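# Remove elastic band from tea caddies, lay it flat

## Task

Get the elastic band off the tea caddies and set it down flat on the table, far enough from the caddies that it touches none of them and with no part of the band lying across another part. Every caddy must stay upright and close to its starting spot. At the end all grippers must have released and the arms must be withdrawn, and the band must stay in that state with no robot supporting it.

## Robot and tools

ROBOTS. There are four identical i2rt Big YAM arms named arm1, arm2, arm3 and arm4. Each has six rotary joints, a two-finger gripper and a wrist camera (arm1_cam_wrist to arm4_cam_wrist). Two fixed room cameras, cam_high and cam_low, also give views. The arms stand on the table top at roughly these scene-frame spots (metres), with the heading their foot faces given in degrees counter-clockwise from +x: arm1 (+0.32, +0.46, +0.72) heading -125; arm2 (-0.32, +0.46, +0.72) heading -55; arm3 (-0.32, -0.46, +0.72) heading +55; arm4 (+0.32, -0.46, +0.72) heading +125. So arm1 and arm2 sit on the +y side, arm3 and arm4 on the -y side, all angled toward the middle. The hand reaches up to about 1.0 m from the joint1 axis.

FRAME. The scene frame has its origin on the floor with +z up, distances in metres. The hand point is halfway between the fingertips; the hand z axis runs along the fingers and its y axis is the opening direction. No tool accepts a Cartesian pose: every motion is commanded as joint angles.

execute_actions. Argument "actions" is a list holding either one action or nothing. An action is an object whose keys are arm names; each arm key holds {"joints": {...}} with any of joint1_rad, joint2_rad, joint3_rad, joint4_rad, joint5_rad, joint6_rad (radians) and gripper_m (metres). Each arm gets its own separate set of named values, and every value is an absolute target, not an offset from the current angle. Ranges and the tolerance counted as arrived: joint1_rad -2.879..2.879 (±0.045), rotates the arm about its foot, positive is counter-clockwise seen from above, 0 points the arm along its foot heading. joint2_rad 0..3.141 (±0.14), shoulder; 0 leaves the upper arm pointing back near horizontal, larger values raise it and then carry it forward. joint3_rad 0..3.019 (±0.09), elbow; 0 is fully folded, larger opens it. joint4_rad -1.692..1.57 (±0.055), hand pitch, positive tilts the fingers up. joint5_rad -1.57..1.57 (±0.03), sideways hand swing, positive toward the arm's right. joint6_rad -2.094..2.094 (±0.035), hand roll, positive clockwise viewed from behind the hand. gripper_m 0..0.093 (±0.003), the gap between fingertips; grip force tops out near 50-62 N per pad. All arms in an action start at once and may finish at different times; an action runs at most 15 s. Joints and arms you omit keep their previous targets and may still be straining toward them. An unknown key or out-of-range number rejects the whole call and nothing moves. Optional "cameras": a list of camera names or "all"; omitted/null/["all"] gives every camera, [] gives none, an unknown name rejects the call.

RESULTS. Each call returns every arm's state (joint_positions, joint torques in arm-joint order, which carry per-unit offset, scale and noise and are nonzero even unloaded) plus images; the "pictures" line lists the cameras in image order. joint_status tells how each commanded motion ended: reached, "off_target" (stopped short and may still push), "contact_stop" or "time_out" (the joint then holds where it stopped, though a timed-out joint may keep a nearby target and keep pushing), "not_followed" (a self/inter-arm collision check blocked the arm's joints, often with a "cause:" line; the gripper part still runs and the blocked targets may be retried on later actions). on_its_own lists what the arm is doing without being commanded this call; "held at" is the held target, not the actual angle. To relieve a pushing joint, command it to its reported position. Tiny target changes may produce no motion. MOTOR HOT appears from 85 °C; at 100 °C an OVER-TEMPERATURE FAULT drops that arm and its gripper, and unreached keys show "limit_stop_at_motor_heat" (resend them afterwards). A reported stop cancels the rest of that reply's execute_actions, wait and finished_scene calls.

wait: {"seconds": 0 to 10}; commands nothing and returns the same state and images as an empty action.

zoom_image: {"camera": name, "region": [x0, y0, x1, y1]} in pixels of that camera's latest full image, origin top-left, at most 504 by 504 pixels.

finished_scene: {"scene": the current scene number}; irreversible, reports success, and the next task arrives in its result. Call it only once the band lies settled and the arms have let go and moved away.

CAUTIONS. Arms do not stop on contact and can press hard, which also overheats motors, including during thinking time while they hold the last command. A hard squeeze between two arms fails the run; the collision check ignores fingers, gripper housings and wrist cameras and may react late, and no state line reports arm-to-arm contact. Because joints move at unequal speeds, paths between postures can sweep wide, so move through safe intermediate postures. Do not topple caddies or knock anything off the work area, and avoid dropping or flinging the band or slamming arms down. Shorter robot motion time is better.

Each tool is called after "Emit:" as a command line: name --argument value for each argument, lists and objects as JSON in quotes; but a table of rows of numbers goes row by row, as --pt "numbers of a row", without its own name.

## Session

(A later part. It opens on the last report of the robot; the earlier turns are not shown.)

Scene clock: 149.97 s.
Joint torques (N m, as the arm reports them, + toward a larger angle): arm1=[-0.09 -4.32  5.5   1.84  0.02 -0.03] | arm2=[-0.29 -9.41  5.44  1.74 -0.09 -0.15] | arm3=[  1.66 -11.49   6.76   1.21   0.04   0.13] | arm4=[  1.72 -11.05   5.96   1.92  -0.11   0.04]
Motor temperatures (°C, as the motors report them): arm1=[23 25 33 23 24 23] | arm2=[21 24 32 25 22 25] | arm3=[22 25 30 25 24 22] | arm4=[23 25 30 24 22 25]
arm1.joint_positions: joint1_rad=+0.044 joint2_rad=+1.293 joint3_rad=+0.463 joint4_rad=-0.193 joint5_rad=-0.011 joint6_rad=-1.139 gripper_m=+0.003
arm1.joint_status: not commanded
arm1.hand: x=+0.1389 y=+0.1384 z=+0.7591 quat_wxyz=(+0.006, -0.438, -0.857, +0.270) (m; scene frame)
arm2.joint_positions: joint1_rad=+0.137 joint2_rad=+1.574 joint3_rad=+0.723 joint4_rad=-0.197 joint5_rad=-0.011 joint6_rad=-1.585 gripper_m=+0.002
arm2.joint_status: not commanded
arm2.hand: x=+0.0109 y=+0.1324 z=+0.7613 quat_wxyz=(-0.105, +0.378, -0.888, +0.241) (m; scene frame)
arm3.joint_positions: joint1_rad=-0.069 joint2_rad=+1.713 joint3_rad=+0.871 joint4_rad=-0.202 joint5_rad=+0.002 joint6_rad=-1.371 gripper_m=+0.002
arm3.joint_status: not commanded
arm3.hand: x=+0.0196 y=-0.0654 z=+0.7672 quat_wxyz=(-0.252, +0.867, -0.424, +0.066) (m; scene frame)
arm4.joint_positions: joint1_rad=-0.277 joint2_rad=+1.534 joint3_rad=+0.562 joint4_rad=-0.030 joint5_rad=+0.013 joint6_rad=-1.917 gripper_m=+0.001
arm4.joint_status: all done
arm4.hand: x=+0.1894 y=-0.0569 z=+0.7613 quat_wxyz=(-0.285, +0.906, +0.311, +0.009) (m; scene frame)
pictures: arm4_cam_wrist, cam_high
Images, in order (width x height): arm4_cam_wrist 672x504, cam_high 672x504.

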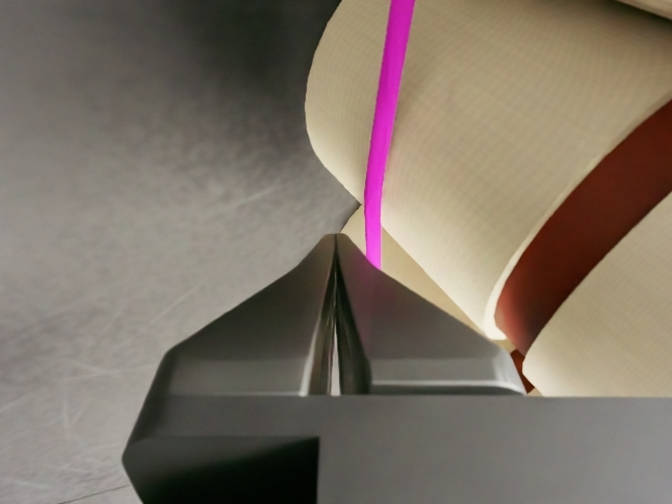

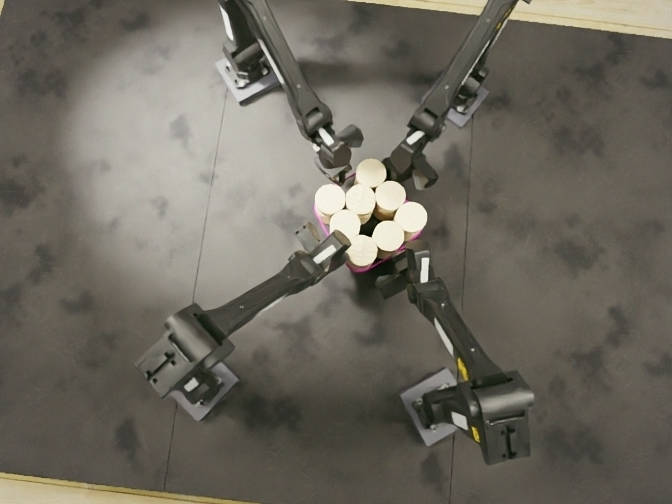

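Emit:
execute_actions --actions '[{"arm4":{"joints":{"joint1_rad":-0.305,"joint2_rad":1.46,"joint4_rad":-0.05,"joint6_rad":-2.05}}}]' --cameras '[]'

Emit:
execute_actions --actions '[{"arm4":{"joints":{"gripper_m":0.026,"joint4_rad":0.0}}}]' --cameras '["arm4_cam_wrist","cam_high"]'

Scene clock: 158.57 s.
Joint torques (N m, as the arm reports them, + toward a larger angle): arm1=[-0.06 -4.39  5.53  1.81  0.02 -0.03] | arm2=[-0.28 -9.73  5.4   1.7  -0.11 -0.15] | arm3=[  1.6  -11.48   6.77   1.21   0.04   0.13] | arm4=[  0.45 -10.45   6.62   1.14  -0.1   -0.01]
Motor temperatures (°C, as the motors report them): arm1=[23 25 33 23 24 23] | arm2=[21 24 32 25 22 25] | arm3=[22 25 30 25 24 22] | arm4=[23 25 30 24 22 25]
arm1.joint_positions: joint1_rad=+0.044 joint2_rad=+1.293 joint3_rad=+0.463 joint4_rad=-0.193 joint5_rad=-0.011 joint6_rad=-1.139 gripper_m=+0.003
arm1.joint_status: not commanded
arm1.hand: x=+0.1389 y=+0.1384 z=+0.7591 quat_wxyz=(+0.006, -0.438, -0.857, +0.270) (m; scene frame)
arm2.joint_positions: joint1_rad=+0.137 joint2_rad=+1.574 joint3_rad=+0.723 joint4_rad=-0.197 joint5_rad=-0.011 joint6_rad=-1.585 gripper_m=+0.002
arm2.joint_status: not commanded
arm2.hand: x=+0.0109 y=+0.1324 z=+0.7613 quat_wxyz=(-0.105, +0.378, -0.888, +0.241) (m; scene frame)
arm3.joint_positions: joint1_rad=-0.069 joint2_rad=+1.713 joint3_rad=+0.871 joint4_rad=-0.202 joint5_rad=+0.002 joint6_rad=-1.371 gripper_m=+0.002
arm3.joint_status: not commanded
arm3.hand: x=+0.0196 y=-0.0654 z=+0.7672 quat_wxyz=(-0.252, +0.867, -0.424, +0.066) (m; scene frame)
arm4.joint_positions: joint1_rad=-0.297 joint2_rad=+1.460 joint3_rad=+0.562 joint4_rad=-0.044 joint5_rad=+0.013 joint6_rad=-2.036 gripper_m=+0.001
arm4.joint_status: all done
arm4.hand: x=+0.1958 y=-0.0483 z=+0.7894 quat_wxyz=(-0.313, +0.882, +0.352, +0.031) (m; scene frame)
pictures: none
No camera images: the call's "cameras" was empty. Leave "cameras" out to get every camera's image.

Scene clock: 159.20 s.
Joint torques (N m, as the arm reports them, + toward a larger angle): arm1=[-0.1  -4.34  5.53  1.83  0.02 -0.03] | arm2=[-0.23 -9.46  5.45  1.71 -0.1  -0.18] | arm3=[  1.55 -11.52   6.77   1.24   0.04   0.13] | arm4=[  0.43 -10.53   6.72   2.1   -0.11   0.04]
Motor temperatures (°C, as the motors report them): arm1=[23 25 33 23 24 23] | arm2=[21 24 32 25 22 25] | arm3=[22 25 30 25 24 22] | arm4=[23 25 30 24 22 25]
arm1.joint_positions: joint1_rad=+0.044 joint2_rad=+1.293 joint3_rad=+0.463 joint4_rad=-0.193 joint5_rad=-0.011 joint6_rad=-1.139 gripper_m=+0.003
arm1.joint_status: not commanded
arm1.hand: x=+0.1389 y=+0.1384 z=+0.7591 quat_wxyz=(+0.006, -0.438, -0.857, +0.270) (m; scene frame)
arm2.joint_positions: joint1_rad=+0.137 joint2_rad=+1.574 joint3_rad=+0.723 joint4_rad=-0.197 joint5_rad=-0.011 joint6_rad=-1.585 gripper_m=+0.002
arm2.joint_status: not commanded
arm2.hand: x=+0.0109 y=+0.1324 z=+0.7613 quat_wxyz=(-0.105, +0.378, -0.888, +0.241) (m; scene frame)
arm3.joint_positions: joint1_rad=-0.069 joint2_rad=+1.713 joint3_rad=+0.871 joint4_rad=-0.202 joint5_rad=+0.002 joint6_rad=-1.371 gripper_m=+0.002
arm3.joint_status: not commanded
arm3.hand: x=+0.0196 y=-0.0654 z=+0.7672 quat_wxyz=(-0.252, +0.867, -0.424, +0.066) (m; scene frame)
arm4.joint_positions: joint1_rad=-0.297 joint2_rad=+1.460 joint3_rad=+0.562 joint4_rad=-0.016 joint5_rad=+0.013 joint6_rad=-2.037 gripper_m=+0.026
arm4.joint_status: all done
arm4.hand: x=+0.1942 y=-0.0431 z=+0.7936 quat_wxyz=(-0.326, +0.877, +0.351, +0.032) (m; scene frame)
pictures: arm4_cam_wrist, cam_high
Images, in order (width x height): arm4_cam_wrist 672x504, cam_high 672x504.

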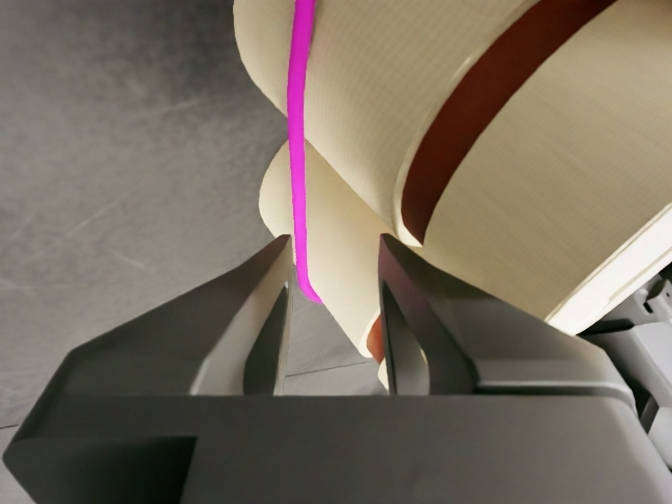

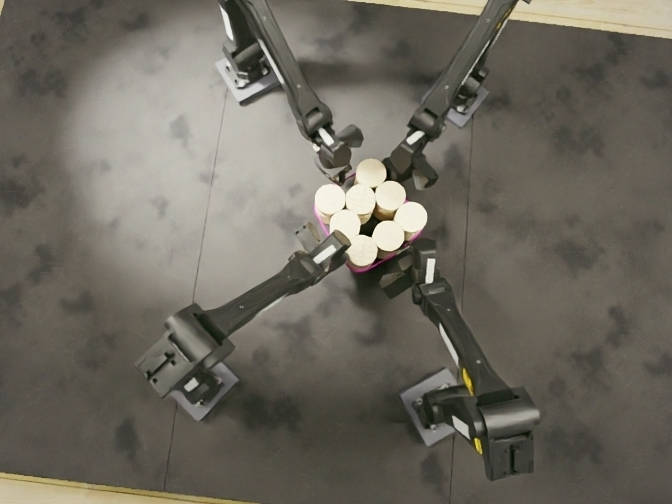

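Emit:
execute_actions --actions '[{"arm4":{"joints":{"joint2_rad":1.525,"joint4_rad":0.04}}}]' --cameras '[]'

Emit:
execute_actions --actions '[{"arm4":{"joints":{"joint2_rad":1.59,"joint4_rad":0.085}}}]' --cameras '["arm4_cam_wrist"]'

Emit:
execute_actions --actions '[{"arm4":{"joints":{"gripper_m":0}}}]' --cameras '["arm4_cam_wrist","cam_high"]'

Scene clock: 167.57 s.
Joint torques (N m, as the arm reports them, + toward a larger angle): arm1=[ 0.04 -4.49  5.54  1.84  0.02 -0.03] | arm2=[-0.38 -9.66  5.31  1.68 -0.12 -0.14] | arm3=[  1.67 -11.55   6.77   1.24   0.04   0.13] | arm4=[  0.6  -11.15   6.18   2.02  -0.13   0.03]
Motor temperatures (°C, as the motors report them): arm1=[23 25 33 23 24 23] | arm2=[21 24 32 25 22 25] | arm3=[22 25 30 25 24 22] | arm4=[23 25 30 24 22 25]
arm1.joint_positions: joint1_rad=+0.044 joint2_rad=+1.293 joint3_rad=+0.463 joint4_rad=-0.193 joint5_rad=-0.011 joint6_rad=-1.139 gripper_m=+0.003
arm1.joint_status: not commanded
arm1.hand: x=+0.1389 y=+0.1384 z=+0.7591 quat_wxyz=(+0.006, -0.438, -0.857, +0.270) (m; scene frame)
arm2.joint_positions: joint1_rad=+0.137 joint2_rad=+1.574 joint3_rad=+0.723 joint4_rad=-0.197 joint5_rad=-0.011 joint6_rad=-1.585 gripper_m=+0.002
arm2.joint_status: not commanded
arm2.hand: x=+0.0109 y=+0.1324 z=+0.7613 quat_wxyz=(-0.105, +0.378, -0.888, +0.241) (m; scene frame)
arm3.joint_positions: joint1_rad=-0.069 joint2_rad=+1.713 joint3_rad=+0.871 joint4_rad=-0.202 joint5_rad=+0.002 joint6_rad=-1.371 gripper_m=+0.002
arm3.joint_status: not commanded
arm3.hand: x=+0.0197 y=-0.0654 z=+0.7672 quat_wxyz=(-0.252, +0.867, -0.424, +0.066) (m; scene frame)
arm4.joint_positions: joint1_rad=-0.299 joint2_rad=+1.527 joint3_rad=+0.562 joint4_rad=+0.025 joint5_rad=+0.013 joint6_rad=-2.037 gripper_m=+0.026
arm4.joint_status: all done
arm4.hand: x=+0.1952 y=-0.0426 z=+0.7718 quat_wxyz=(-0.313, +0.882, +0.351, +0.032) (m; scene frame)
pictures: none
No camera images: the call's "cameras" was empty. Leave "cameras" out to get every camera's image.

Scene clock: 168.37 s.
Joint torques (N m, as the arm reports them, + toward a larger angle): arm1=[-0.1  -4.33  5.52  1.82  0.02 -0.03] | arm2=[-0.53 -9.79  5.33  1.81 -0.1  -0.14] | arm3=[  1.58 -11.49   6.78   1.24   0.04   0.14] | arm4=[  0.71 -11.72   5.61   1.95  -0.13   0.03]
Motor temperatures (°C, as the motors report them): arm1=[23 25 33 23 24 23] | arm2=[21 24 32 25 22 25] | arm3=[22 25 30 25 24 22] | arm4=[23 25 30 24 22 25]
arm1.joint_positions: joint1_rad=+0.044 joint2_rad=+1.293 joint3_rad=+0.463 joint4_rad=-0.193 joint5_rad=-0.011 joint6_rad=-1.139 gripper_m=+0.003
arm1.joint_status: not commanded
arm1.hand: x=+0.1389 y=+0.1384 z=+0.7591 quat_wxyz=(+0.006, -0.438, -0.857, +0.270) (m; scene frame)
arm2.joint_positions: joint1_rad=+0.137 joint2_rad=+1.574 joint3_rad=+0.723 joint4_rad=-0.197 joint5_rad=-0.011 joint6_rad=-1.585 gripper_m=+0.002
arm2.joint_status: not commanded
arm2.hand: x=+0.0109 y=+0.1324 z=+0.7613 quat_wxyz=(-0.105, +0.378, -0.888, +0.241) (m; scene frame)
arm3.joint_positions: joint1_rad=-0.069 joint2_rad=+1.713 joint3_rad=+0.871 joint4_rad=-0.202 joint5_rad=+0.002 joint6_rad=-1.371 gripper_m=+0.002
arm3.joint_status: not commanded
arm3.hand: x=+0.0197 y=-0.0654 z=+0.7672 quat_wxyz=(-0.252, +0.867, -0.424, +0.066) (m; scene frame)
arm4.joint_positions: joint1_rad=-0.300 joint2_rad=+1.591 joint3_rad=+0.562 joint4_rad=+0.070 joint5_rad=+0.013 joint6_rad=-2.037 gripper_m=+0.026
arm4.joint_status: all done
arm4.hand: x=+0.1952 y=-0.0424 z=+0.7516 quat_wxyz=(-0.304, +0.885, +0.352, +0.031) (m; scene frame)
pictures: arm4_cam_wrist
Images, in order (width x height): arm4_cam_wrist 672x504.

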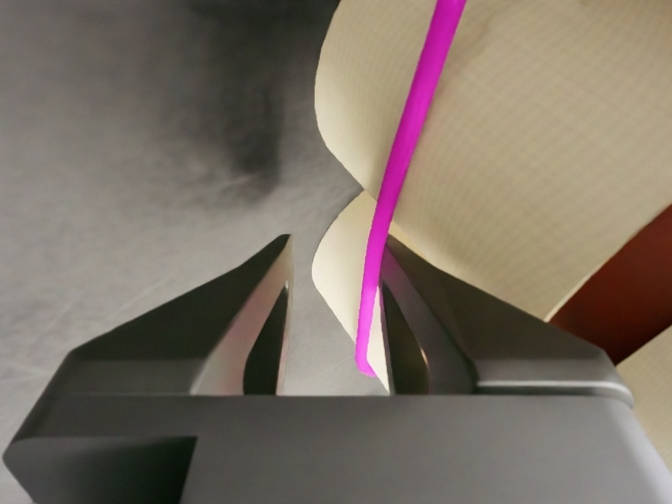

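Scene clock: 168.87 s.
Joint torques (N m, as the arm reports them, + toward a larger angle): arm1=[-0.02 -4.38  5.57  1.82  0.02 -0.03] | arm2=[-0.36 -9.69  5.4   1.66 -0.09 -0.16] | arm3=[  1.66 -11.5    6.76   1.23   0.04   0.13] | arm4=[  0.69 -11.77   5.64   1.86  -0.07   0.04]
Motor temperatures (°C, as the motors report them): arm1=[23 25 33 23 24 23] | arm2=[21 24 32 25 22 25] | arm3=[22 25 30 25 24 22] | arm4=[23 25 30 24 22 25]
arm1.joint_positions: joint1_rad=+0.044 joint2_rad=+1.293 joint3_rad=+0.463 joint4_rad=-0.193 joint5_rad=-0.011 joint6_rad=-1.139 gripper_m=+0.003
arm1.joint_status: not commanded
arm1.hand: x=+0.1389 y=+0.1384 z=+0.7591 quat_wxyz=(+0.006, -0.438, -0.857, +0.270) (m; scene frame)
arm2.joint_positions: joint1_rad=+0.137 joint2_rad=+1.574 joint3_rad=+0.723 joint4_rad=-0.197 joint5_rad=-0.011 joint6_rad=-1.585 gripper_m=+0.002
arm2.joint_status: not commanded
arm2.hand: x=+0.0109 y=+0.1324 z=+0.7613 quat_wxyz=(-0.105, +0.378, -0.888, +0.241) (m; scene frame)
arm3.joint_positions: joint1_rad=-0.069 joint2_rad=+1.713 joint3_rad=+0.871 joint4_rad=-0.202 joint5_rad=+0.002 joint6_rad=-1.371 gripper_m=+0.002
arm3.joint_status: not commanded
arm3.hand: x=+0.0197 y=-0.0654 z=+0.7672 quat_wxyz=(-0.252, +0.867, -0.424, +0.066) (m; scene frame)
arm4.joint_positions: joint1_rad=-0.300 joint2_rad=+1.591 joint3_rad=+0.562 joint4_rad=+0.073 joint5_rad=+0.012 joint6_rad=-2.037 gripper_m=+0.002
arm4.joint_status: all done
arm4.hand: x=+0.1948 y=-0.0420 z=+0.7520 quat_wxyz=(-0.306, +0.884, +0.352, +0.031) (m; scene frame)
pictures: arm4_cam_wrist, cam_high
Images, in order (width x height): arm4_cam_wrist 672x504, cam_high 672x504.

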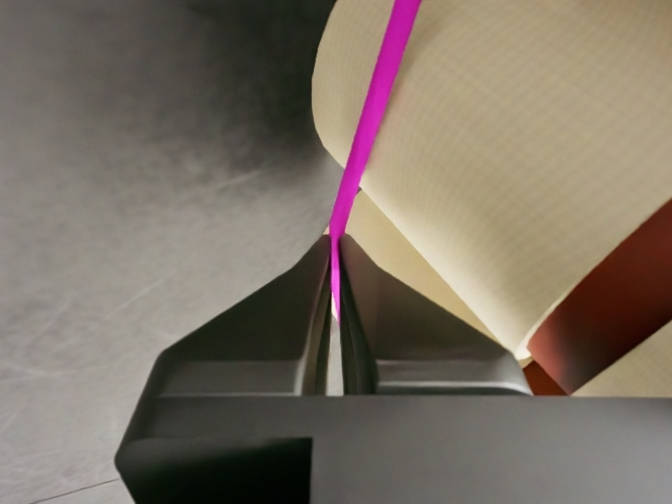

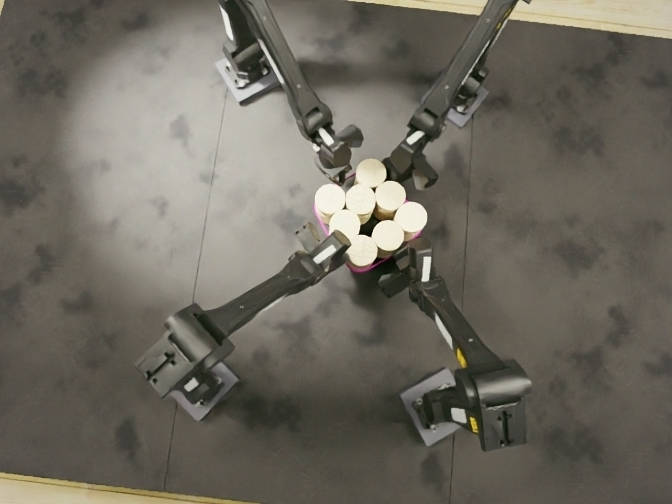

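Emit:
execute_actions --actions '[{"arm1":{"joints":{"joint2_rad":1.22,"joint3_rad":0.52,"joint4_rad":-0.36}},"arm2":{"joints":{"joint2_rad":1.54,"joint3_rad":0.79,"joint4_rad":-0.33}},"arm3":{"joints":{"joint2_rad":1.68,"joint3_rad":0.92,"joint4_rad":-0.33}},"arm4":{"joints":{"joint2_rad":1.565,"joint3_rad":0.67,"joint4_rad":-0.12}}}]' --cameras '[]'

Emit:
execute_actions --actions '[{"arm1":{"joints":{"joint1_rad":0.056,"joint2_rad":1.148,"joint3_rad":0.548,"joint4_rad":-0.58}},"arm2":{"joints":{"joint1_rad":0.05,"joint2_rad":1.505,"joint3_rad":0.82,"joint4_rad":-0.49}},"arm3":{"joints":{"joint1_rad":-0.12,"joint2_rad":1.645,"joint3_rad":0.932,"joint4_rad":-0.465}},"arm4":{"joints":{"joint1_rad":-0.36,"joint2_rad":1.55,"joint3_rad":0.76,"joint4_rad":-0.36}}}]' --cameras '["cam_high","cam_low"]'

Scene clock: 204.67 s.
Joint torques (N m, as the arm reports them, + toward a larger angle): arm1=[ 0.01 -4.05  9.    0.61  0.02 -0.03] | arm2=[ -0.25 -11.33   8.     0.42  -0.12  -0.18] | arm3=[  1.61 -13.8    9.44   0.12   0.03   0.13] | arm4=[  0.64 -13.04   9.7    0.75   0.04   0.03]
Motor temperatures (°C, as the motors report them): arm1=[23 25 33 23 24 23] | arm2=[21 24 32 25 22 25] | arm3=[22 25 30 25 24 22] | arm4=[23 25 30 24 22 25]
arm1.joint_positions: joint1_rad=+0.044 joint2_rad=+1.216 joint3_rad=+0.485 joint4_rad=-0.340 joint5_rad=-0.011 joint6_rad=-1.140 gripper_m=+0.003
arm1.joint_status: all done
arm1.hand: x=+0.1452 y=+0.1496 z=+0.7761 quat_wxyz=(+0.005, -0.441, -0.863, +0.247) (m; scene frame)
arm2.joint_positions: joint1_rad=+0.137 joint2_rad=+1.550 joint3_rad=+0.756 joint4_rad=-0.313 joint5_rad=-0.011 joint6_rad=-1.585 gripper_m=+0.002
arm2.joint_status: all done
arm2.hand: x=+0.0065 y=+0.1368 z=+0.7706 quat_wxyz=(-0.095, +0.380, -0.895, +0.215) (m; scene frame)
arm3.joint_positions: joint1_rad=-0.069 joint2_rad=+1.701 joint3_rad=+0.889 joint4_rad=-0.312 joint5_rad=+0.002 joint6_rad=-1.371 gripper_m=+0.002
arm3.joint_status: all done
arm3.hand: x=+0.0110 y=-0.0755 z=+0.7673 quat_wxyz=(-0.214, +0.876, -0.429, +0.057) (m; scene frame)
arm4.joint_positions: joint1_rad=-0.300 joint2_rad=+1.577 joint3_rad=+0.635 joint4_rad=-0.110 joint5_rad=+0.009 joint6_rad=-2.037 gripper_m=+0.002
arm4.joint_status: all done
arm4.hand: x=+0.1938 y=-0.0399 z=+0.7588 quat_wxyz=(-0.260, +0.896, +0.358, +0.026) (m; scene frame)
pictures: none
No camera images: the call's "cameras" was empty. Leave "cameras" out to get every camera's image.

Scene clock: 205.60 s.
Joint torques (N m, as the arm reports them, + toward a larger angle): arm1=[ 1.87 -3.81  8.41 -0.12 -0.34  0.04] | arm2=[ -2.48 -10.91   7.67  -0.05   0.4   -0.16] | arm3=[  0.7  -12.51   8.98  -0.15   0.03   0.12] | arm4=[  0.06 -13.5   10.19   0.27   0.22   0.03]
Motor temperatures (°C, as the motors report them): arm1=[23 25 33 23 24 23] | arm2=[21 24 32 25 22 25] | arm3=[22 25 30 25 24 22] | arm4=[23 25 30 24 22 25]
arm1.joint_positions: joint1_rad=+0.044 joint2_rad=+1.146 joint3_rad=+0.528 joint4_rad=-0.541 joint5_rad=-0.003 joint6_rad=-1.146 gripper_m=+0.003
arm1.joint_status: all done
arm1.hand: x=+0.1534 y=+0.1666 z=+0.7946 quat_wxyz=(+0.007, -0.444, -0.873, +0.204) (m; scene frame)
arm2.joint_positions: joint1_rad=+0.077 joint2_rad=+1.515 joint3_rad=+0.795 joint4_rad=-0.462 joint5_rad=-0.027 joint6_rad=-1.585 gripper_m=+0.002
arm2.joint_status: all done
arm2.hand: x=-0.0189 y=+0.1277 z=+0.7853 quat_wxyz=(-0.083, +0.357, -0.913, +0.180) (m; scene frame)
arm3.joint_positions: joint1_rad=-0.116 joint2_rad=+1.660 joint3_rad=+0.910 joint4_rad=-0.441 joint5_rad=+0.002 joint6_rad=-1.371 gripper_m=+0.002
arm3.joint_status: all done
arm3.hand: x=+0.0199 y=-0.1014 z=+0.7825 quat_wxyz=(-0.182, +0.871, -0.452, +0.053) (m; scene frame)
arm4.joint_positions: joint1_rad=-0.347 joint2_rad=+1.562 joint3_rad=+0.725 joint4_rad=-0.347 joint5_rad=+0.006 joint6_rad=-2.038 gripper_m=+0.002
arm4.joint_status: all done
arm4.hand: x=+0.2140 y=-0.0385 z=+0.7706 quat_wxyz=(-0.195, +0.918, +0.343, +0.023) (m; scene frame)
pictures: cam_high, cam_low
Images, in order (width x height): cam_high 672x504, cam_low 672x504.

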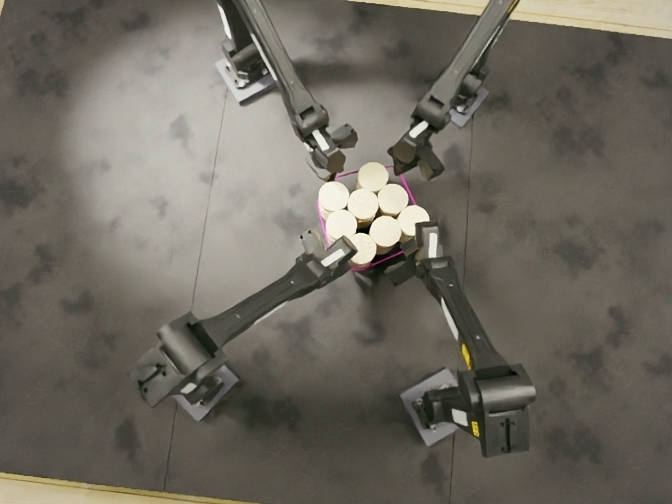

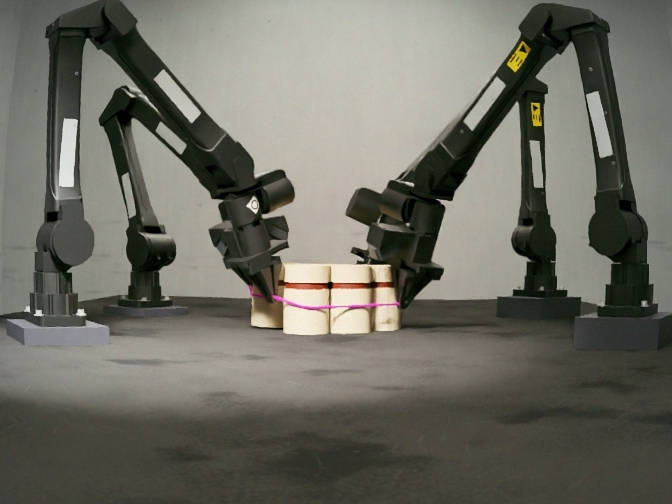

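Emit:
execute_actions --actions '[{"arm1":{"joints":{"joint1_rad":-0.135,"joint2_rad":1.16,"joint3_rad":0.52,"joint4_rad":-0.62}},"arm2":{"joints":{"joint1_rad":-0.10,"joint2_rad":1.53,"joint3_rad":0.84,"joint4_rad":-0.55}},"arm3":{"joints":{"joint1_rad":-0.24,"joint2_rad":1.65,"joint3_rad":0.94,"joint4_rad":-0.52}},"arm4":{"joints":{"joint1_rad":-0.49,"joint2_rad":1.61,"joint3_rad":0.86,"joint4_rad":-0.46}}}]' --cameras '["cam_high","cam_low"]'

Scene clock: 213.77 s.
Joint torques (N m, as the arm reports them, + toward a larger angle): arm1=[-0.02 -3.19  5.45 -0.46  0.21  0.11] | arm2=[-4.91 -9.35  6.97 -0.32  1.15 -0.13] | arm3=[ -0.56 -12.73   6.78  -0.64   0.45   0.15] | arm4=[ -1.24 -13.52  10.48   0.32   1.21   0.03]
Motor temperatures (°C, as the motors report them): arm1=[23 25 34 23 24 23] | arm2=[21 25 33 25 23 25] | arm3=[22 25 31 25 24 22] | arm4=[23 25 31 24 22 25]
arm1.joint_positions: joint1_rad=-0.122 joint2_rad=+1.149 joint3_rad=+0.543 joint4_rad=-0.571 joint5_rad=-0.015 joint6_rad=-1.154 gripper_m=+0.003
arm1.joint_status: all done
arm1.hand: x=+0.1089 y=+0.1971 z=+0.7969 quat_wxyz=(+0.018, -0.511, -0.837, +0.194) (m; scene frame)
arm2.joint_positions: joint1_rad=-0.043 joint2_rad=+1.515 joint3_rad=+0.825 joint4_rad=-0.516 joint5_rad=-0.049 joint6_rad=-1.590 gripper_m=+0.002
arm2.joint_status: joint1_rad time_out (moved -0.119 of -0.177); the others done
arm2.on_its_own: joint1_rad reads -0.043 and still pushes toward -0.100 since a time_out
arm2.hand: x=-0.0564 y=+0.0947 z=+0.7918 quat_wxyz=(-0.079, +0.307, -0.933, +0.170) (m; scene frame)
arm3.joint_positions: joint1_rad=-0.225 joint2_rad=+1.660 joint3_rad=+0.949 joint4_rad=-0.482 joint5_rad=-0.009 joint6_rad=-1.373 gripper_m=+0.002
arm3.joint_status: all done
arm3.hand: x=+0.0626 y=-0.1329 z=+0.7932 quat_wxyz=(-0.179, +0.847, -0.497, +0.057) (m; scene frame)
arm4.joint_positions: joint1_rad=-0.458 joint2_rad=+1.607 joint3_rad=+0.826 joint4_rad=-0.447 joint5_rad=-0.015 joint6_rad=-2.038 gripper_m=+0.002
arm4.joint_status: all done
arm4.hand: x=+0.2548 y=-0.0073 z=+0.7787 quat_wxyz=(-0.175, +0.939, +0.295, +0.020) (m; scene frame)
pictures: cam_high, cam_low
Images, in order (width x height): cam_high 672x504, cam_low 672x504.

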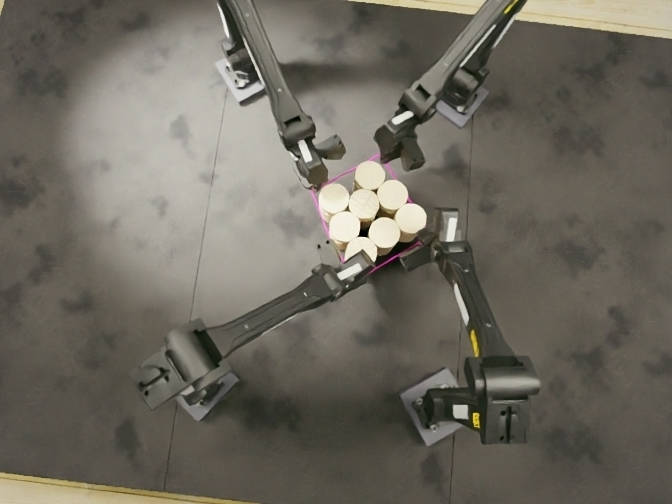

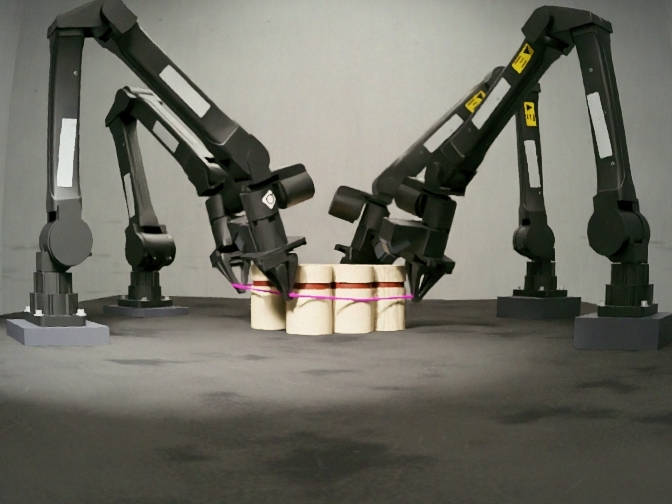

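Emit:
execute_actions --actions '[{"arm1":{"joints":{"joint1_rad":-0.19,"joint4_rad":-0.65}},"arm2":{"joints":{"joint1_rad":-0.17}},"arm3":{"joints":{"joint1_rad":-0.295,"joint4_rad":-0.54}},"arm4":{"joints":{"joint1_rad":-0.54,"joint2_rad":1.64,"joint3_rad":0.91}}}]'

Scene clock: 221.60 s.
Joint torques (N m, as the arm reports them, + toward a larger angle): arm1=[-0.62 -3.21  5.14 -1.31  0.42  0.14] | arm2=[-6.57 -8.87  7.04 -0.44  1.47 -0.08] | arm3=[ -3.27 -12.93   6.35  -1.04   0.73   0.18] | arm4=[ -3.23 -13.54  11.34   0.7    1.71   0.04]
Motor temperatures (°C, as the motors report them): arm1=[23 25 33 23 24 23] | arm2=[21 24 33 25 23 25] | arm3=[22 25 31 25 24 22] | arm4=[23 25 31 24 23 25]
arm1.joint_positions: joint1_rad=-0.169 joint2_rad=+1.149 joint3_rad=+0.548 joint4_rad=-0.573 joint5_rad=-0.020 joint6_rad=-1.156 gripper_m=+0.003
arm1.joint_status: joint4_rad time_out (moved -0.002 of -0.079); the others done
arm1.on_its_own: joint4_rad reads -0.573 and still pushes toward -0.650 since a time_out
arm1.hand: x=+0.0961 y=+0.2053 z=+0.7989 quat_wxyz=(+0.021, -0.529, -0.825, +0.196) (m; scene frame)
arm2.joint_positions: joint1_rad=-0.086 joint2_rad=+1.515 joint3_rad=+0.825 joint4_rad=-0.516 joint5_rad=-0.058 joint6_rad=-1.592 gripper_m=+0.002
arm2.joint_status: joint1_rad time_out (moved -0.043 of -0.127)
arm2.on_its_own: joint1_rad reads -0.086 and still pushes toward -0.170 since a time_out
arm2.hand: x=-0.0711 y=+0.0845 z=+0.7918 quat_wxyz=(-0.080, +0.288, -0.939, +0.171) (m; scene frame)
arm3.joint_positions: joint1_rad=-0.250 joint2_rad=+1.660 joint3_rad=+0.954 joint4_rad=-0.490 joint5_rad=-0.016 joint6_rad=-1.376 gripper_m=+0.002
arm3.joint_status: all done
arm3.hand: x=+0.0705 y=-0.1412 z=+0.7946 quat_wxyz=(-0.178, +0.842, -0.506, +0.056) (m; scene frame)
arm4.joint_positions: joint1_rad=-0.482 joint2_rad=+1.631 joint3_rad=+0.868 joint4_rad=-0.456 joint5_rad=-0.026 joint6_rad=-2.039 gripper_m=+0.002
arm4.joint_status: joint1_rad time_out (moved -0.024 of -0.082); the others done
arm4.on_its_own: joint1_rad reads -0.482 and still pushes toward -0.540 since a time_out
arm4.hand: x=+0.2621 y=+0.0099 z=+0.7828 quat_wxyz=(-0.180, +0.941, +0.284, +0.018) (m; scene frame)
pictures: arm1_cam_wrist, arm2_cam_wrist, arm3_cam_wrist, arm4_cam_wrist, cam_high, cam_low
Images, in order (width x height): arm1_cam_wrist 672x504, arm2_cam_wrist 672x504, arm3_cam_wrist 672x504, arm4_cam_wrist 672x504, cam_high 672x504, cam_low 672x504.

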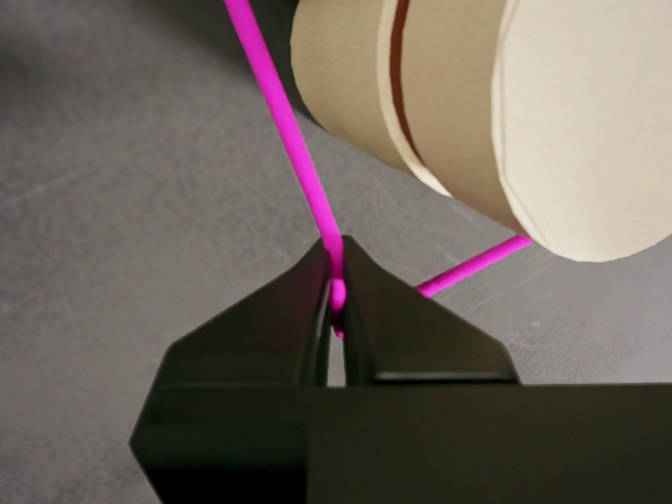

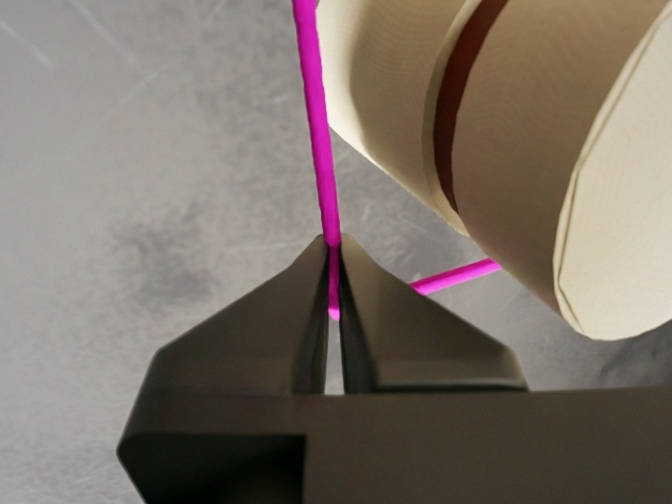

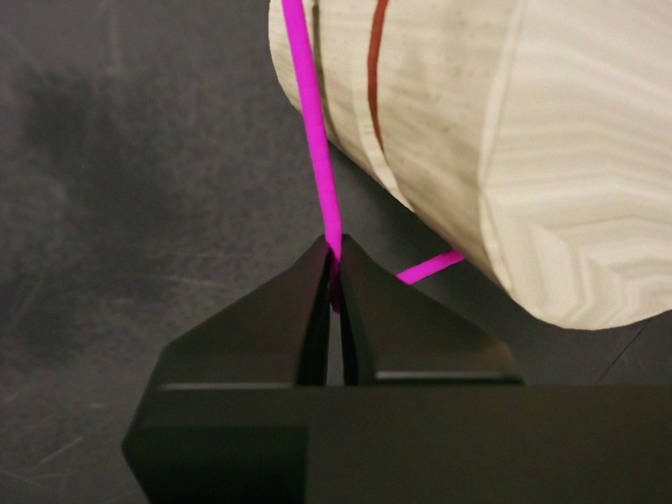

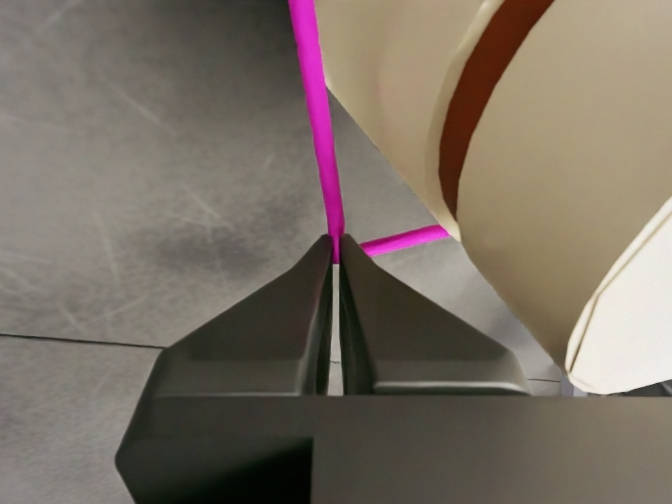

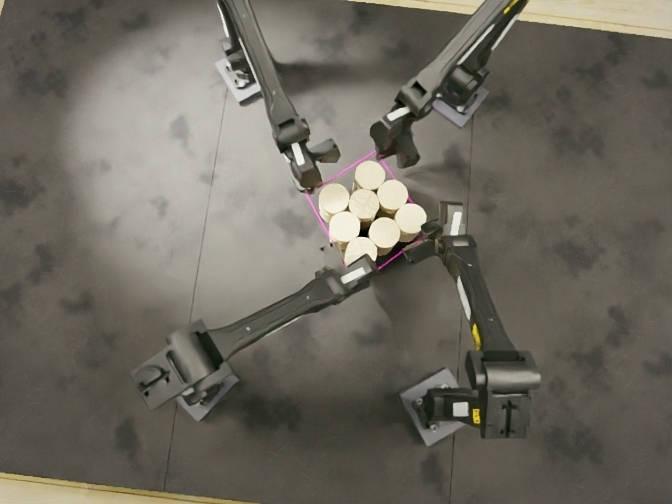

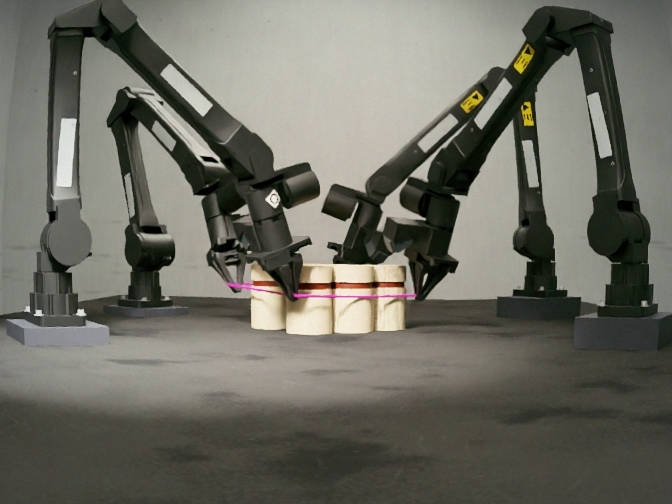

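Emit:
execute_actions --actions '[{"arm1":{"joints":{"joint2_rad":1.01,"joint4_rad":-0.70}},"arm2":{"joints":{"joint2_rad":1.41,"joint4_rad":-0.615}},"arm3":{"joints":{"joint2_rad":1.56,"joint4_rad":-0.59}},"arm4":{"joints":{"joint2_rad":1.52,"joint4_rad":-0.53}}}]' --cameras '["cam_high","cam_low"]'

Scene clock: 232.50 s.
Joint torques (N m, as the arm reports them, + toward a larger angle): arm1=[-0.7  -2.03  5.88 -1.31  0.48  0.15] | arm2=[-6.47 -8.19  7.08 -0.35  1.53 -0.05] | arm3=[ -3.3  -11.5    7.07  -1.1    0.79   0.18] | arm4=[ -3.24 -12.27  11.85   0.76   1.77   0.05]
Motor temperatures (°C, as the motors report them): arm1=[23 25 33 23 24 23] | arm2=[22 24 33 25 25 25] | arm3=[22 25 30 25 25 22] | arm4=[23 25 32 24 23 25]
arm1.joint_positions: joint1_rad=-0.169 joint2_rad=+0.997 joint3_rad=+0.548 joint4_rad=-0.618 joint5_rad=-0.021 joint6_rad=-1.157 gripper_m=+0.003
arm1.joint_status: joint4_rad time_out (moved -0.045 of -0.127); the others done
arm1.on_its_own: joint4_rad reads -0.618 and still pushes toward -0.700 since a time_out
arm1.hand: x=+0.0981 y=+0.2073 z=+0.8418 quat_wxyz=(+0.029, -0.522, -0.816, +0.247) (m; scene frame)
arm2.joint_positions: joint1_rad=-0.086 joint2_rad=+1.400 joint3_rad=+0.832 joint4_rad=-0.579 joint5_rad=-0.060 joint6_rad=-1.593 gripper_m=+0.002
arm2.joint_status: all done
arm2.on_its_own: joint1_rad reads -0.086 and still pushes toward -0.170 since a time_out
arm2.hand: x=-0.0730 y=+0.0878 z=+0.8379 quat_wxyz=(-0.088, +0.288, -0.933, +0.198) (m; scene frame)
arm3.joint_positions: joint1_rad=-0.250 joint2_rad=+1.558 joint3_rad=+0.954 joint4_rad=-0.535 joint5_rad=-0.018 joint6_rad=-1.376 gripper_m=+0.002
arm3.joint_status: all done
arm3.hand: x=+0.0689 y=-0.1421 z=+0.8392 quat_wxyz=(-0.205, +0.837, -0.503, +0.065) (m; scene frame)
arm4.joint_positions: joint1_rad=-0.482 joint2_rad=+1.510 joint3_rad=+0.872 joint4_rad=-0.524 joint5_rad=-0.027 joint6_rad=-2.040 gripper_m=+0.002
arm4.joint_status: all done
arm4.on_its_own: joint1_rad reads -0.482 and still pushes toward -0.540 since a time_out
arm4.hand: x=+0.2624 y=+0.0069 z=+0.8323 quat_wxyz=(-0.207, +0.936, +0.283, +0.022) (m; scene frame)
pictures: cam_high, cam_low
Images, in order (width x height): cam_high 672x504, cam_low 672x504.

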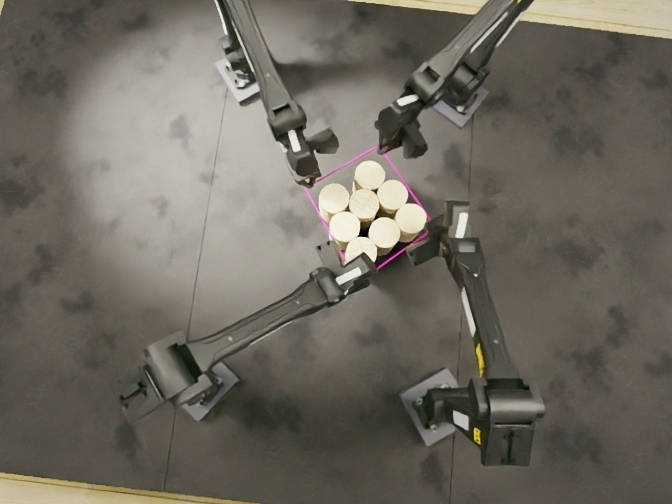

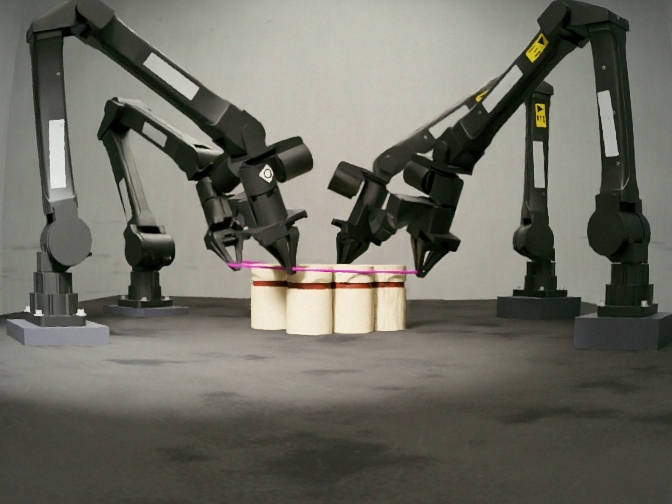

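Emit:
execute_actions --actions '[{"arm1":{"joints":{"joint2_rad":0.80,"joint4_rad":-0.72}},"arm2":{"joints":{"joint2_rad":1.25,"joint4_rad":-0.68}},"arm3":{"joints":{"joint2_rad":1.42,"joint4_rad":-0.65}},"arm4":{"joints":{"joint2_rad":1.36,"joint4_rad":-0.60}}}]' --cameras '[]'

Emit:
execute_actions --actions '[{"arm1":{"joints":{"joint1_rad":-0.17,"joint4_rad":-0.58}},"arm2":{"joints":{"joint1_rad":-0.05}},"arm3":{"joints":{"joint1_rad":-0.19,"joint4_rad":-0.56}},"arm4":{"joints":{"joint1_rad":-0.40}}}]' --cameras '["cam_high","cam_low"]'

Scene clock: 257.13 s.
Joint torques (N m, as the arm reports them, + toward a larger angle): arm1=[-0.57 -1.01  6.62 -0.99  0.5   0.16] | arm2=[-6.4  -6.72  7.76 -0.45  1.53 -0.06] | arm3=[-3.32 -9.58  7.95 -1.03  0.88  0.2 ] | arm4=[ -3.18 -10.89  12.83   0.73   1.87   0.05]
Motor temperatures (°C, as the motors report them): arm1=[23 25 33 23 24 23] | arm2=[22 24 33 25 27 25] | arm3=[22 25 30 25 25 22] | arm4=[23 25 33 24 25 25]
arm1.joint_positions: joint1_rad=-0.169 joint2_rad=+0.798 joint3_rad=+0.548 joint4_rad=-0.641 joint5_rad=-0.021 joint6_rad=-1.157 gripper_m=+0.003
arm1.joint_status: joint4_rad time_out (moved -0.024 of -0.102); the others done
arm1.on_its_own: joint4_rad reads -0.641 and still pushes toward -0.720 since a time_out
arm1.hand: x=+0.1016 y=+0.2113 z=+0.9009 quat_wxyz=(+0.042, -0.508, -0.795, +0.330) (m; scene frame)
arm2.joint_positions: joint1_rad=-0.086 joint2_rad=+1.241 joint3_rad=+0.832 joint4_rad=-0.637 joint5_rad=-0.060 joint6_rad=-1.593 gripper_m=+0.002
arm2.joint_status: all done
arm2.on_its_own: joint1_rad reads -0.086 and still pushes toward -0.170 since a time_out
arm2.hand: x=-0.0791 y=+0.0969 z=+0.8984 quat_wxyz=(-0.101, +0.286, -0.921, +0.246) (m; scene frame)
arm3.joint_positions: joint1_rad=-0.250 joint2_rad=+1.412 joint3_rad=+0.954 joint4_rad=-0.594 joint5_rad=-0.020 joint6_rad=-1.376 gripper_m=+0.002
arm3.joint_status: joint4_rad time_out (moved -0.059 of -0.115); the others done
arm3.on_its_own: joint4_rad reads -0.594 and still pushes toward -0.650 since a time_out
arm3.hand: x=+0.0620 y=-0.1474 z=+0.9023 quat_wxyz=(-0.245, +0.829, -0.497, +0.078) (m; scene frame)
arm4.joint_positions: joint1_rad=-0.482 joint2_rad=+1.352 joint3_rad=+0.872 joint4_rad=-0.590 joint5_rad=-0.029 joint6_rad=-2.040 gripper_m=+0.002
arm4.joint_status: all done
arm4.on_its_own: joint1_rad reads -0.482 and still pushes toward -0.540 since a time_out
arm4.hand: x=+0.2633 y=-0.0020 z=+0.8954 quat_wxyz=(-0.251, +0.926, +0.281, +0.029) (m; scene frame)
pictures: none
No camera images: the call's "cameras" was empty. Leave "cameras" out to get every camera's image.

not run: a stop came earlier in this reply.

Emit:
execute_actions --actions '[{"arm1":{"joints":{"joint1_rad":-0.16,"joint2_rad":0.9,"joint3_rad":0.66,"joint4_rad":-0.55}},"arm2":{"joints":{"joint1_rad":-0.04,"joint4_rad":-0.62}},"arm3":{"joints":{"joint1_rad":-0.19,"joint4_rad":-0.50}},"arm4":{"joints":{"joint1_rad":-0.36}}}]' --cameras '["cam_high","cam_low"]'

Emit:
execute_actions --actions '[{"arm1":{"joints":{"gripper_m":0.025}}}]' --cameras '[]'

Emit:
execute_actions --actions '[{"arm1":{"joints":{"joint2_rad":0.5,"joint4_rad":-0.8}}}]' --cameras '["cam_high","cam_low"]'

Scene clock: 264.67 s.
Joint torques (N m, as the arm reports them, + toward a larger angle): arm1=[ 1.32 -2.93 10.88  1.63  0.4   0.18] | arm2=[-1.62 -6.47  7.8   0.88  0.38 -0.05] | arm3=[-0.52 -9.85  8.23  1.22  0.45  0.2 ] | arm4=[  0.77 -10.74  12.81   0.73   0.33   0.06]
Motor temperatures (°C, as the motors report them): arm1=[23 25 34 23 24 23] | arm2=[22 24 34 25 27 25] | arm3=[22 25 31 25 25 22] | arm4=[23 25 34 24 25 25]
arm1.joint_positions: joint1_rad=-0.165 joint2_rad=+0.906 joint3_rad=+0.627 joint4_rad=-0.554 joint5_rad=-0.019 joint6_rad=-1.157 gripper_m=+0.003
arm1.joint_status: all done
arm1.hand: x=+0.0735 y=+0.1780 z=+0.9210 quat_wxyz=(+0.047, -0.501, -0.787, +0.357) (m; scene frame)
arm2.joint_positions: joint1_rad=-0.028 joint2_rad=+1.241 joint3_rad=+0.832 joint4_rad=-0.617 joint5_rad=-0.026 joint6_rad=-1.593 gripper_m=+0.002
arm2.joint_status: all done
arm2.hand: x=-0.0605 y=+0.1046 z=+0.9009 quat_wxyz=(-0.095, +0.308, -0.911, +0.257) (m; scene frame)
arm3.joint_positions: joint1_rad=-0.176 joint2_rad=+1.412 joint3_rad=+0.951 joint4_rad=-0.509 joint5_rad=-0.008 joint6_rad=-1.376 gripper_m=+0.002
arm3.joint_status: all done
arm3.hand: x=+0.0513 y=-0.1103 z=+0.9118 quat_wxyz=(-0.283, +0.836, -0.462, +0.087) (m; scene frame)
arm4.joint_positions: joint1_rad=-0.350 joint2_rad=+1.352 joint3_rad=+0.872 joint4_rad=-0.590 joint5_rad=+0.003 joint6_rad=-2.040 gripper_m=+0.002
arm4.joint_status: all done
arm4.hand: x=+0.2089 y=-0.0121 z=+0.8954 quat_wxyz=(-0.251, +0.907, +0.338, +0.029) (m; scene frame)
pictures: cam_high, cam_low
Images, in order (width x height): cam_high 672x504, cam_low 672x504.

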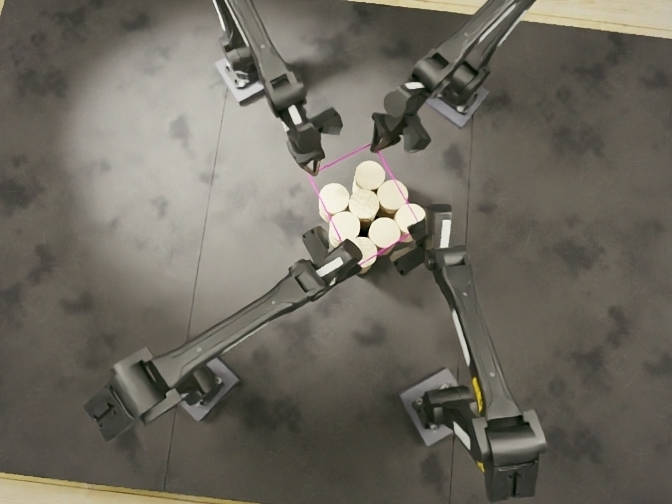

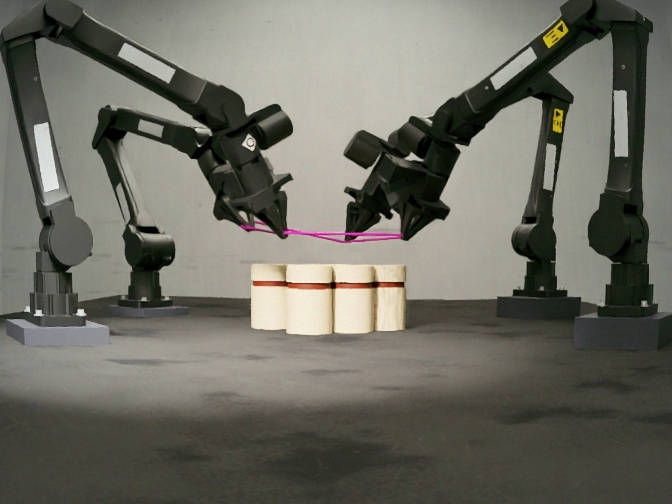

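Scene clock: 265.17 s.
Joint torques (N m, as the arm reports them, + toward a larger angle): arm1=[ 1.33 -2.88 10.91  1.63  0.18  0.17] | arm2=[-1.71 -6.89  7.61  0.93  0.02 -0.05] | arm3=[-0.35 -9.79  8.28  1.24  0.45  0.2 ] | arm4=[  0.41 -10.77  12.72   0.87   0.19   0.05]
Motor temperatures (°C, as the motors report them): arm1=[23 25 34 23 24 23] | arm2=[22 24 34 25 27 25] | arm3=[22 25 31 25 25 22] | arm4=[23 25 34 24 25 25]
arm1.joint_positions: joint1_rad=-0.165 joint2_rad=+0.906 joint3_rad=+0.627 joint4_rad=-0.554 joint5_rad=-0.013 joint6_rad=-1.157 gripper_m=+0.025
arm1.joint_status: all done
arm1.hand: x=+0.0728 y=+0.1786 z=+0.9211 quat_wxyz=(+0.049, -0.501, -0.787, +0.357) (m; scene frame)
arm2.joint_positions: joint1_rad=-0.028 joint2_rad=+1.241 joint3_rad=+0.832 joint4_rad=-0.617 joint5_rad=-0.015 joint6_rad=-1.593 gripper_m=+0.002
arm2.joint_status: not commanded
arm2.hand: x=-0.0622 y=+0.1034 z=+0.9008 quat_wxyz=(-0.090, +0.306, -0.912, +0.259) (m; scene frame)
arm3.joint_positions: joint1_rad=-0.176 joint2_rad=+1.412 joint3_rad=+0.951 joint4_rad=-0.509 joint5_rad=-0.008 joint6_rad=-1.376 gripper_m=+0.002
arm3.joint_status: not commanded
arm3.hand: x=+0.0513 y=-0.1103 z=+0.9118 quat_wxyz=(-0.283, +0.836, -0.462, +0.087) (m; scene frame)
arm4.joint_positions: joint1_rad=-0.350 joint2_rad=+1.352 joint3_rad=+0.872 joint4_rad=-0.594 joint5_rad=+0.006 joint6_rad=-2.040 gripper_m=+0.002
arm4.joint_status: not commanded
arm4.hand: x=+0.2096 y=-0.0128 z=+0.8948 quat_wxyz=(-0.248, +0.907, +0.338, +0.030) (m; scene frame)
pictures: none
No camera images: the call's "cameras" was empty. Leave "cameras" out to get every camera's image.

Scene clock: 266.37 s.
Joint torques (N m, as the arm reports them, + toward a larger angle): arm1=[ 1.33  1.98 11.4   1.23  0.17  0.17] | arm2=[-1.58 -6.99  7.78  0.79  0.01 -0.06] | arm3=[-0.34 -9.74  8.28  1.23  0.45  0.21] | arm4=[  0.32 -10.78  12.81   0.88   0.19   0.06]
Motor temperatures (°C, as the motors report them): arm1=[23 25 34 23 24 23] | arm2=[22 24 34 25 27 25] | arm3=[22 25 31 25 25 22] | arm4=[23 25 34 24 25 25]
arm1.joint_positions: joint1_rad=-0.165 joint2_rad=+0.495 joint3_rad=+0.627 joint4_rad=-0.785 joint5_rad=-0.013 joint6_rad=-1.157 gripper_m=+0.025
arm1.joint_status: all done
arm1.hand: x=+0.1253 y=+0.2380 z=+1.0089 quat_wxyz=(+0.062, -0.481, -0.757, +0.438) (m; scene frame)
arm2.joint_positions: joint1_rad=-0.028 joint2_rad=+1.241 joint3_rad=+0.832 joint4_rad=-0.617 joint5_rad=-0.015 joint6_rad=-1.593 gripper_m=+0.002
arm2.joint_status: not commanded
arm2.hand: x=-0.0622 y=+0.1034 z=+0.9008 quat_wxyz=(-0.090, +0.306, -0.912, +0.259) (m; scene frame)
arm3.joint_positions: joint1_rad=-0.176 joint2_rad=+1.412 joint3_rad=+0.951 joint4_rad=-0.509 joint5_rad=-0.008 joint6_rad=-1.376 gripper_m=+0.002
arm3.joint_status: not commanded
arm3.hand: x=+0.0513 y=-0.1103 z=+0.9118 quat_wxyz=(-0.283, +0.836, -0.462, +0.087) (m; scene frame)
arm4.joint_positions: joint1_rad=-0.350 joint2_rad=+1.352 joint3_rad=+0.872 joint4_rad=-0.594 joint5_rad=+0.006 joint6_rad=-2.040 gripper_m=+0.002
arm4.joint_status: not commanded
arm4.hand: x=+0.2096 y=-0.0128 z=+0.8948 quat_wxyz=(-0.248, +0.907, +0.338, +0.030) (m; scene frame)
pictures: cam_high, cam_low
Images, in order (width x height): cam_high 672x504, cam_low 672x504.

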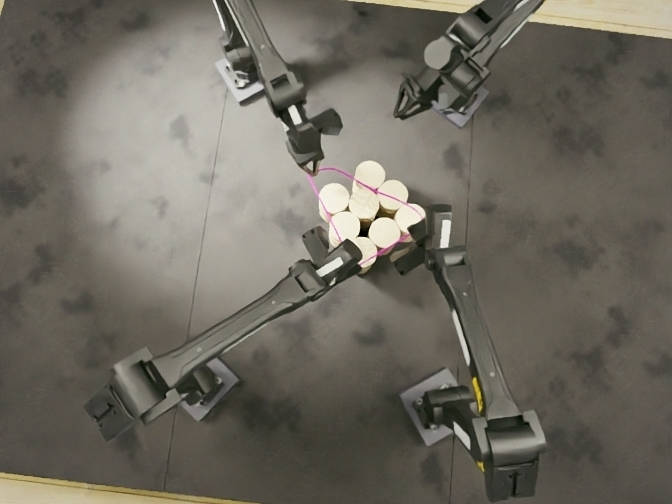

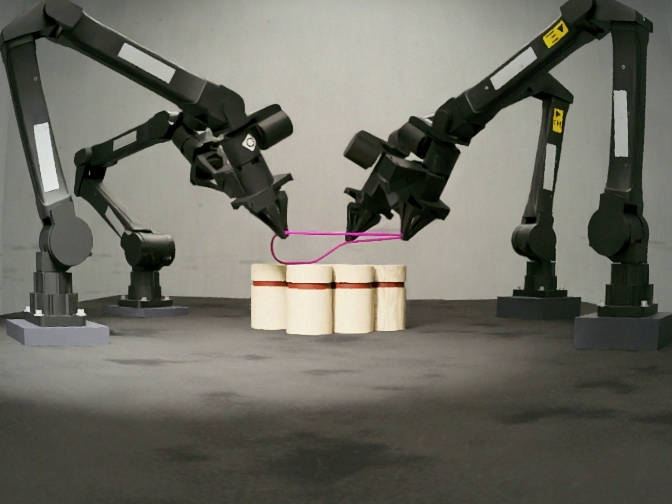

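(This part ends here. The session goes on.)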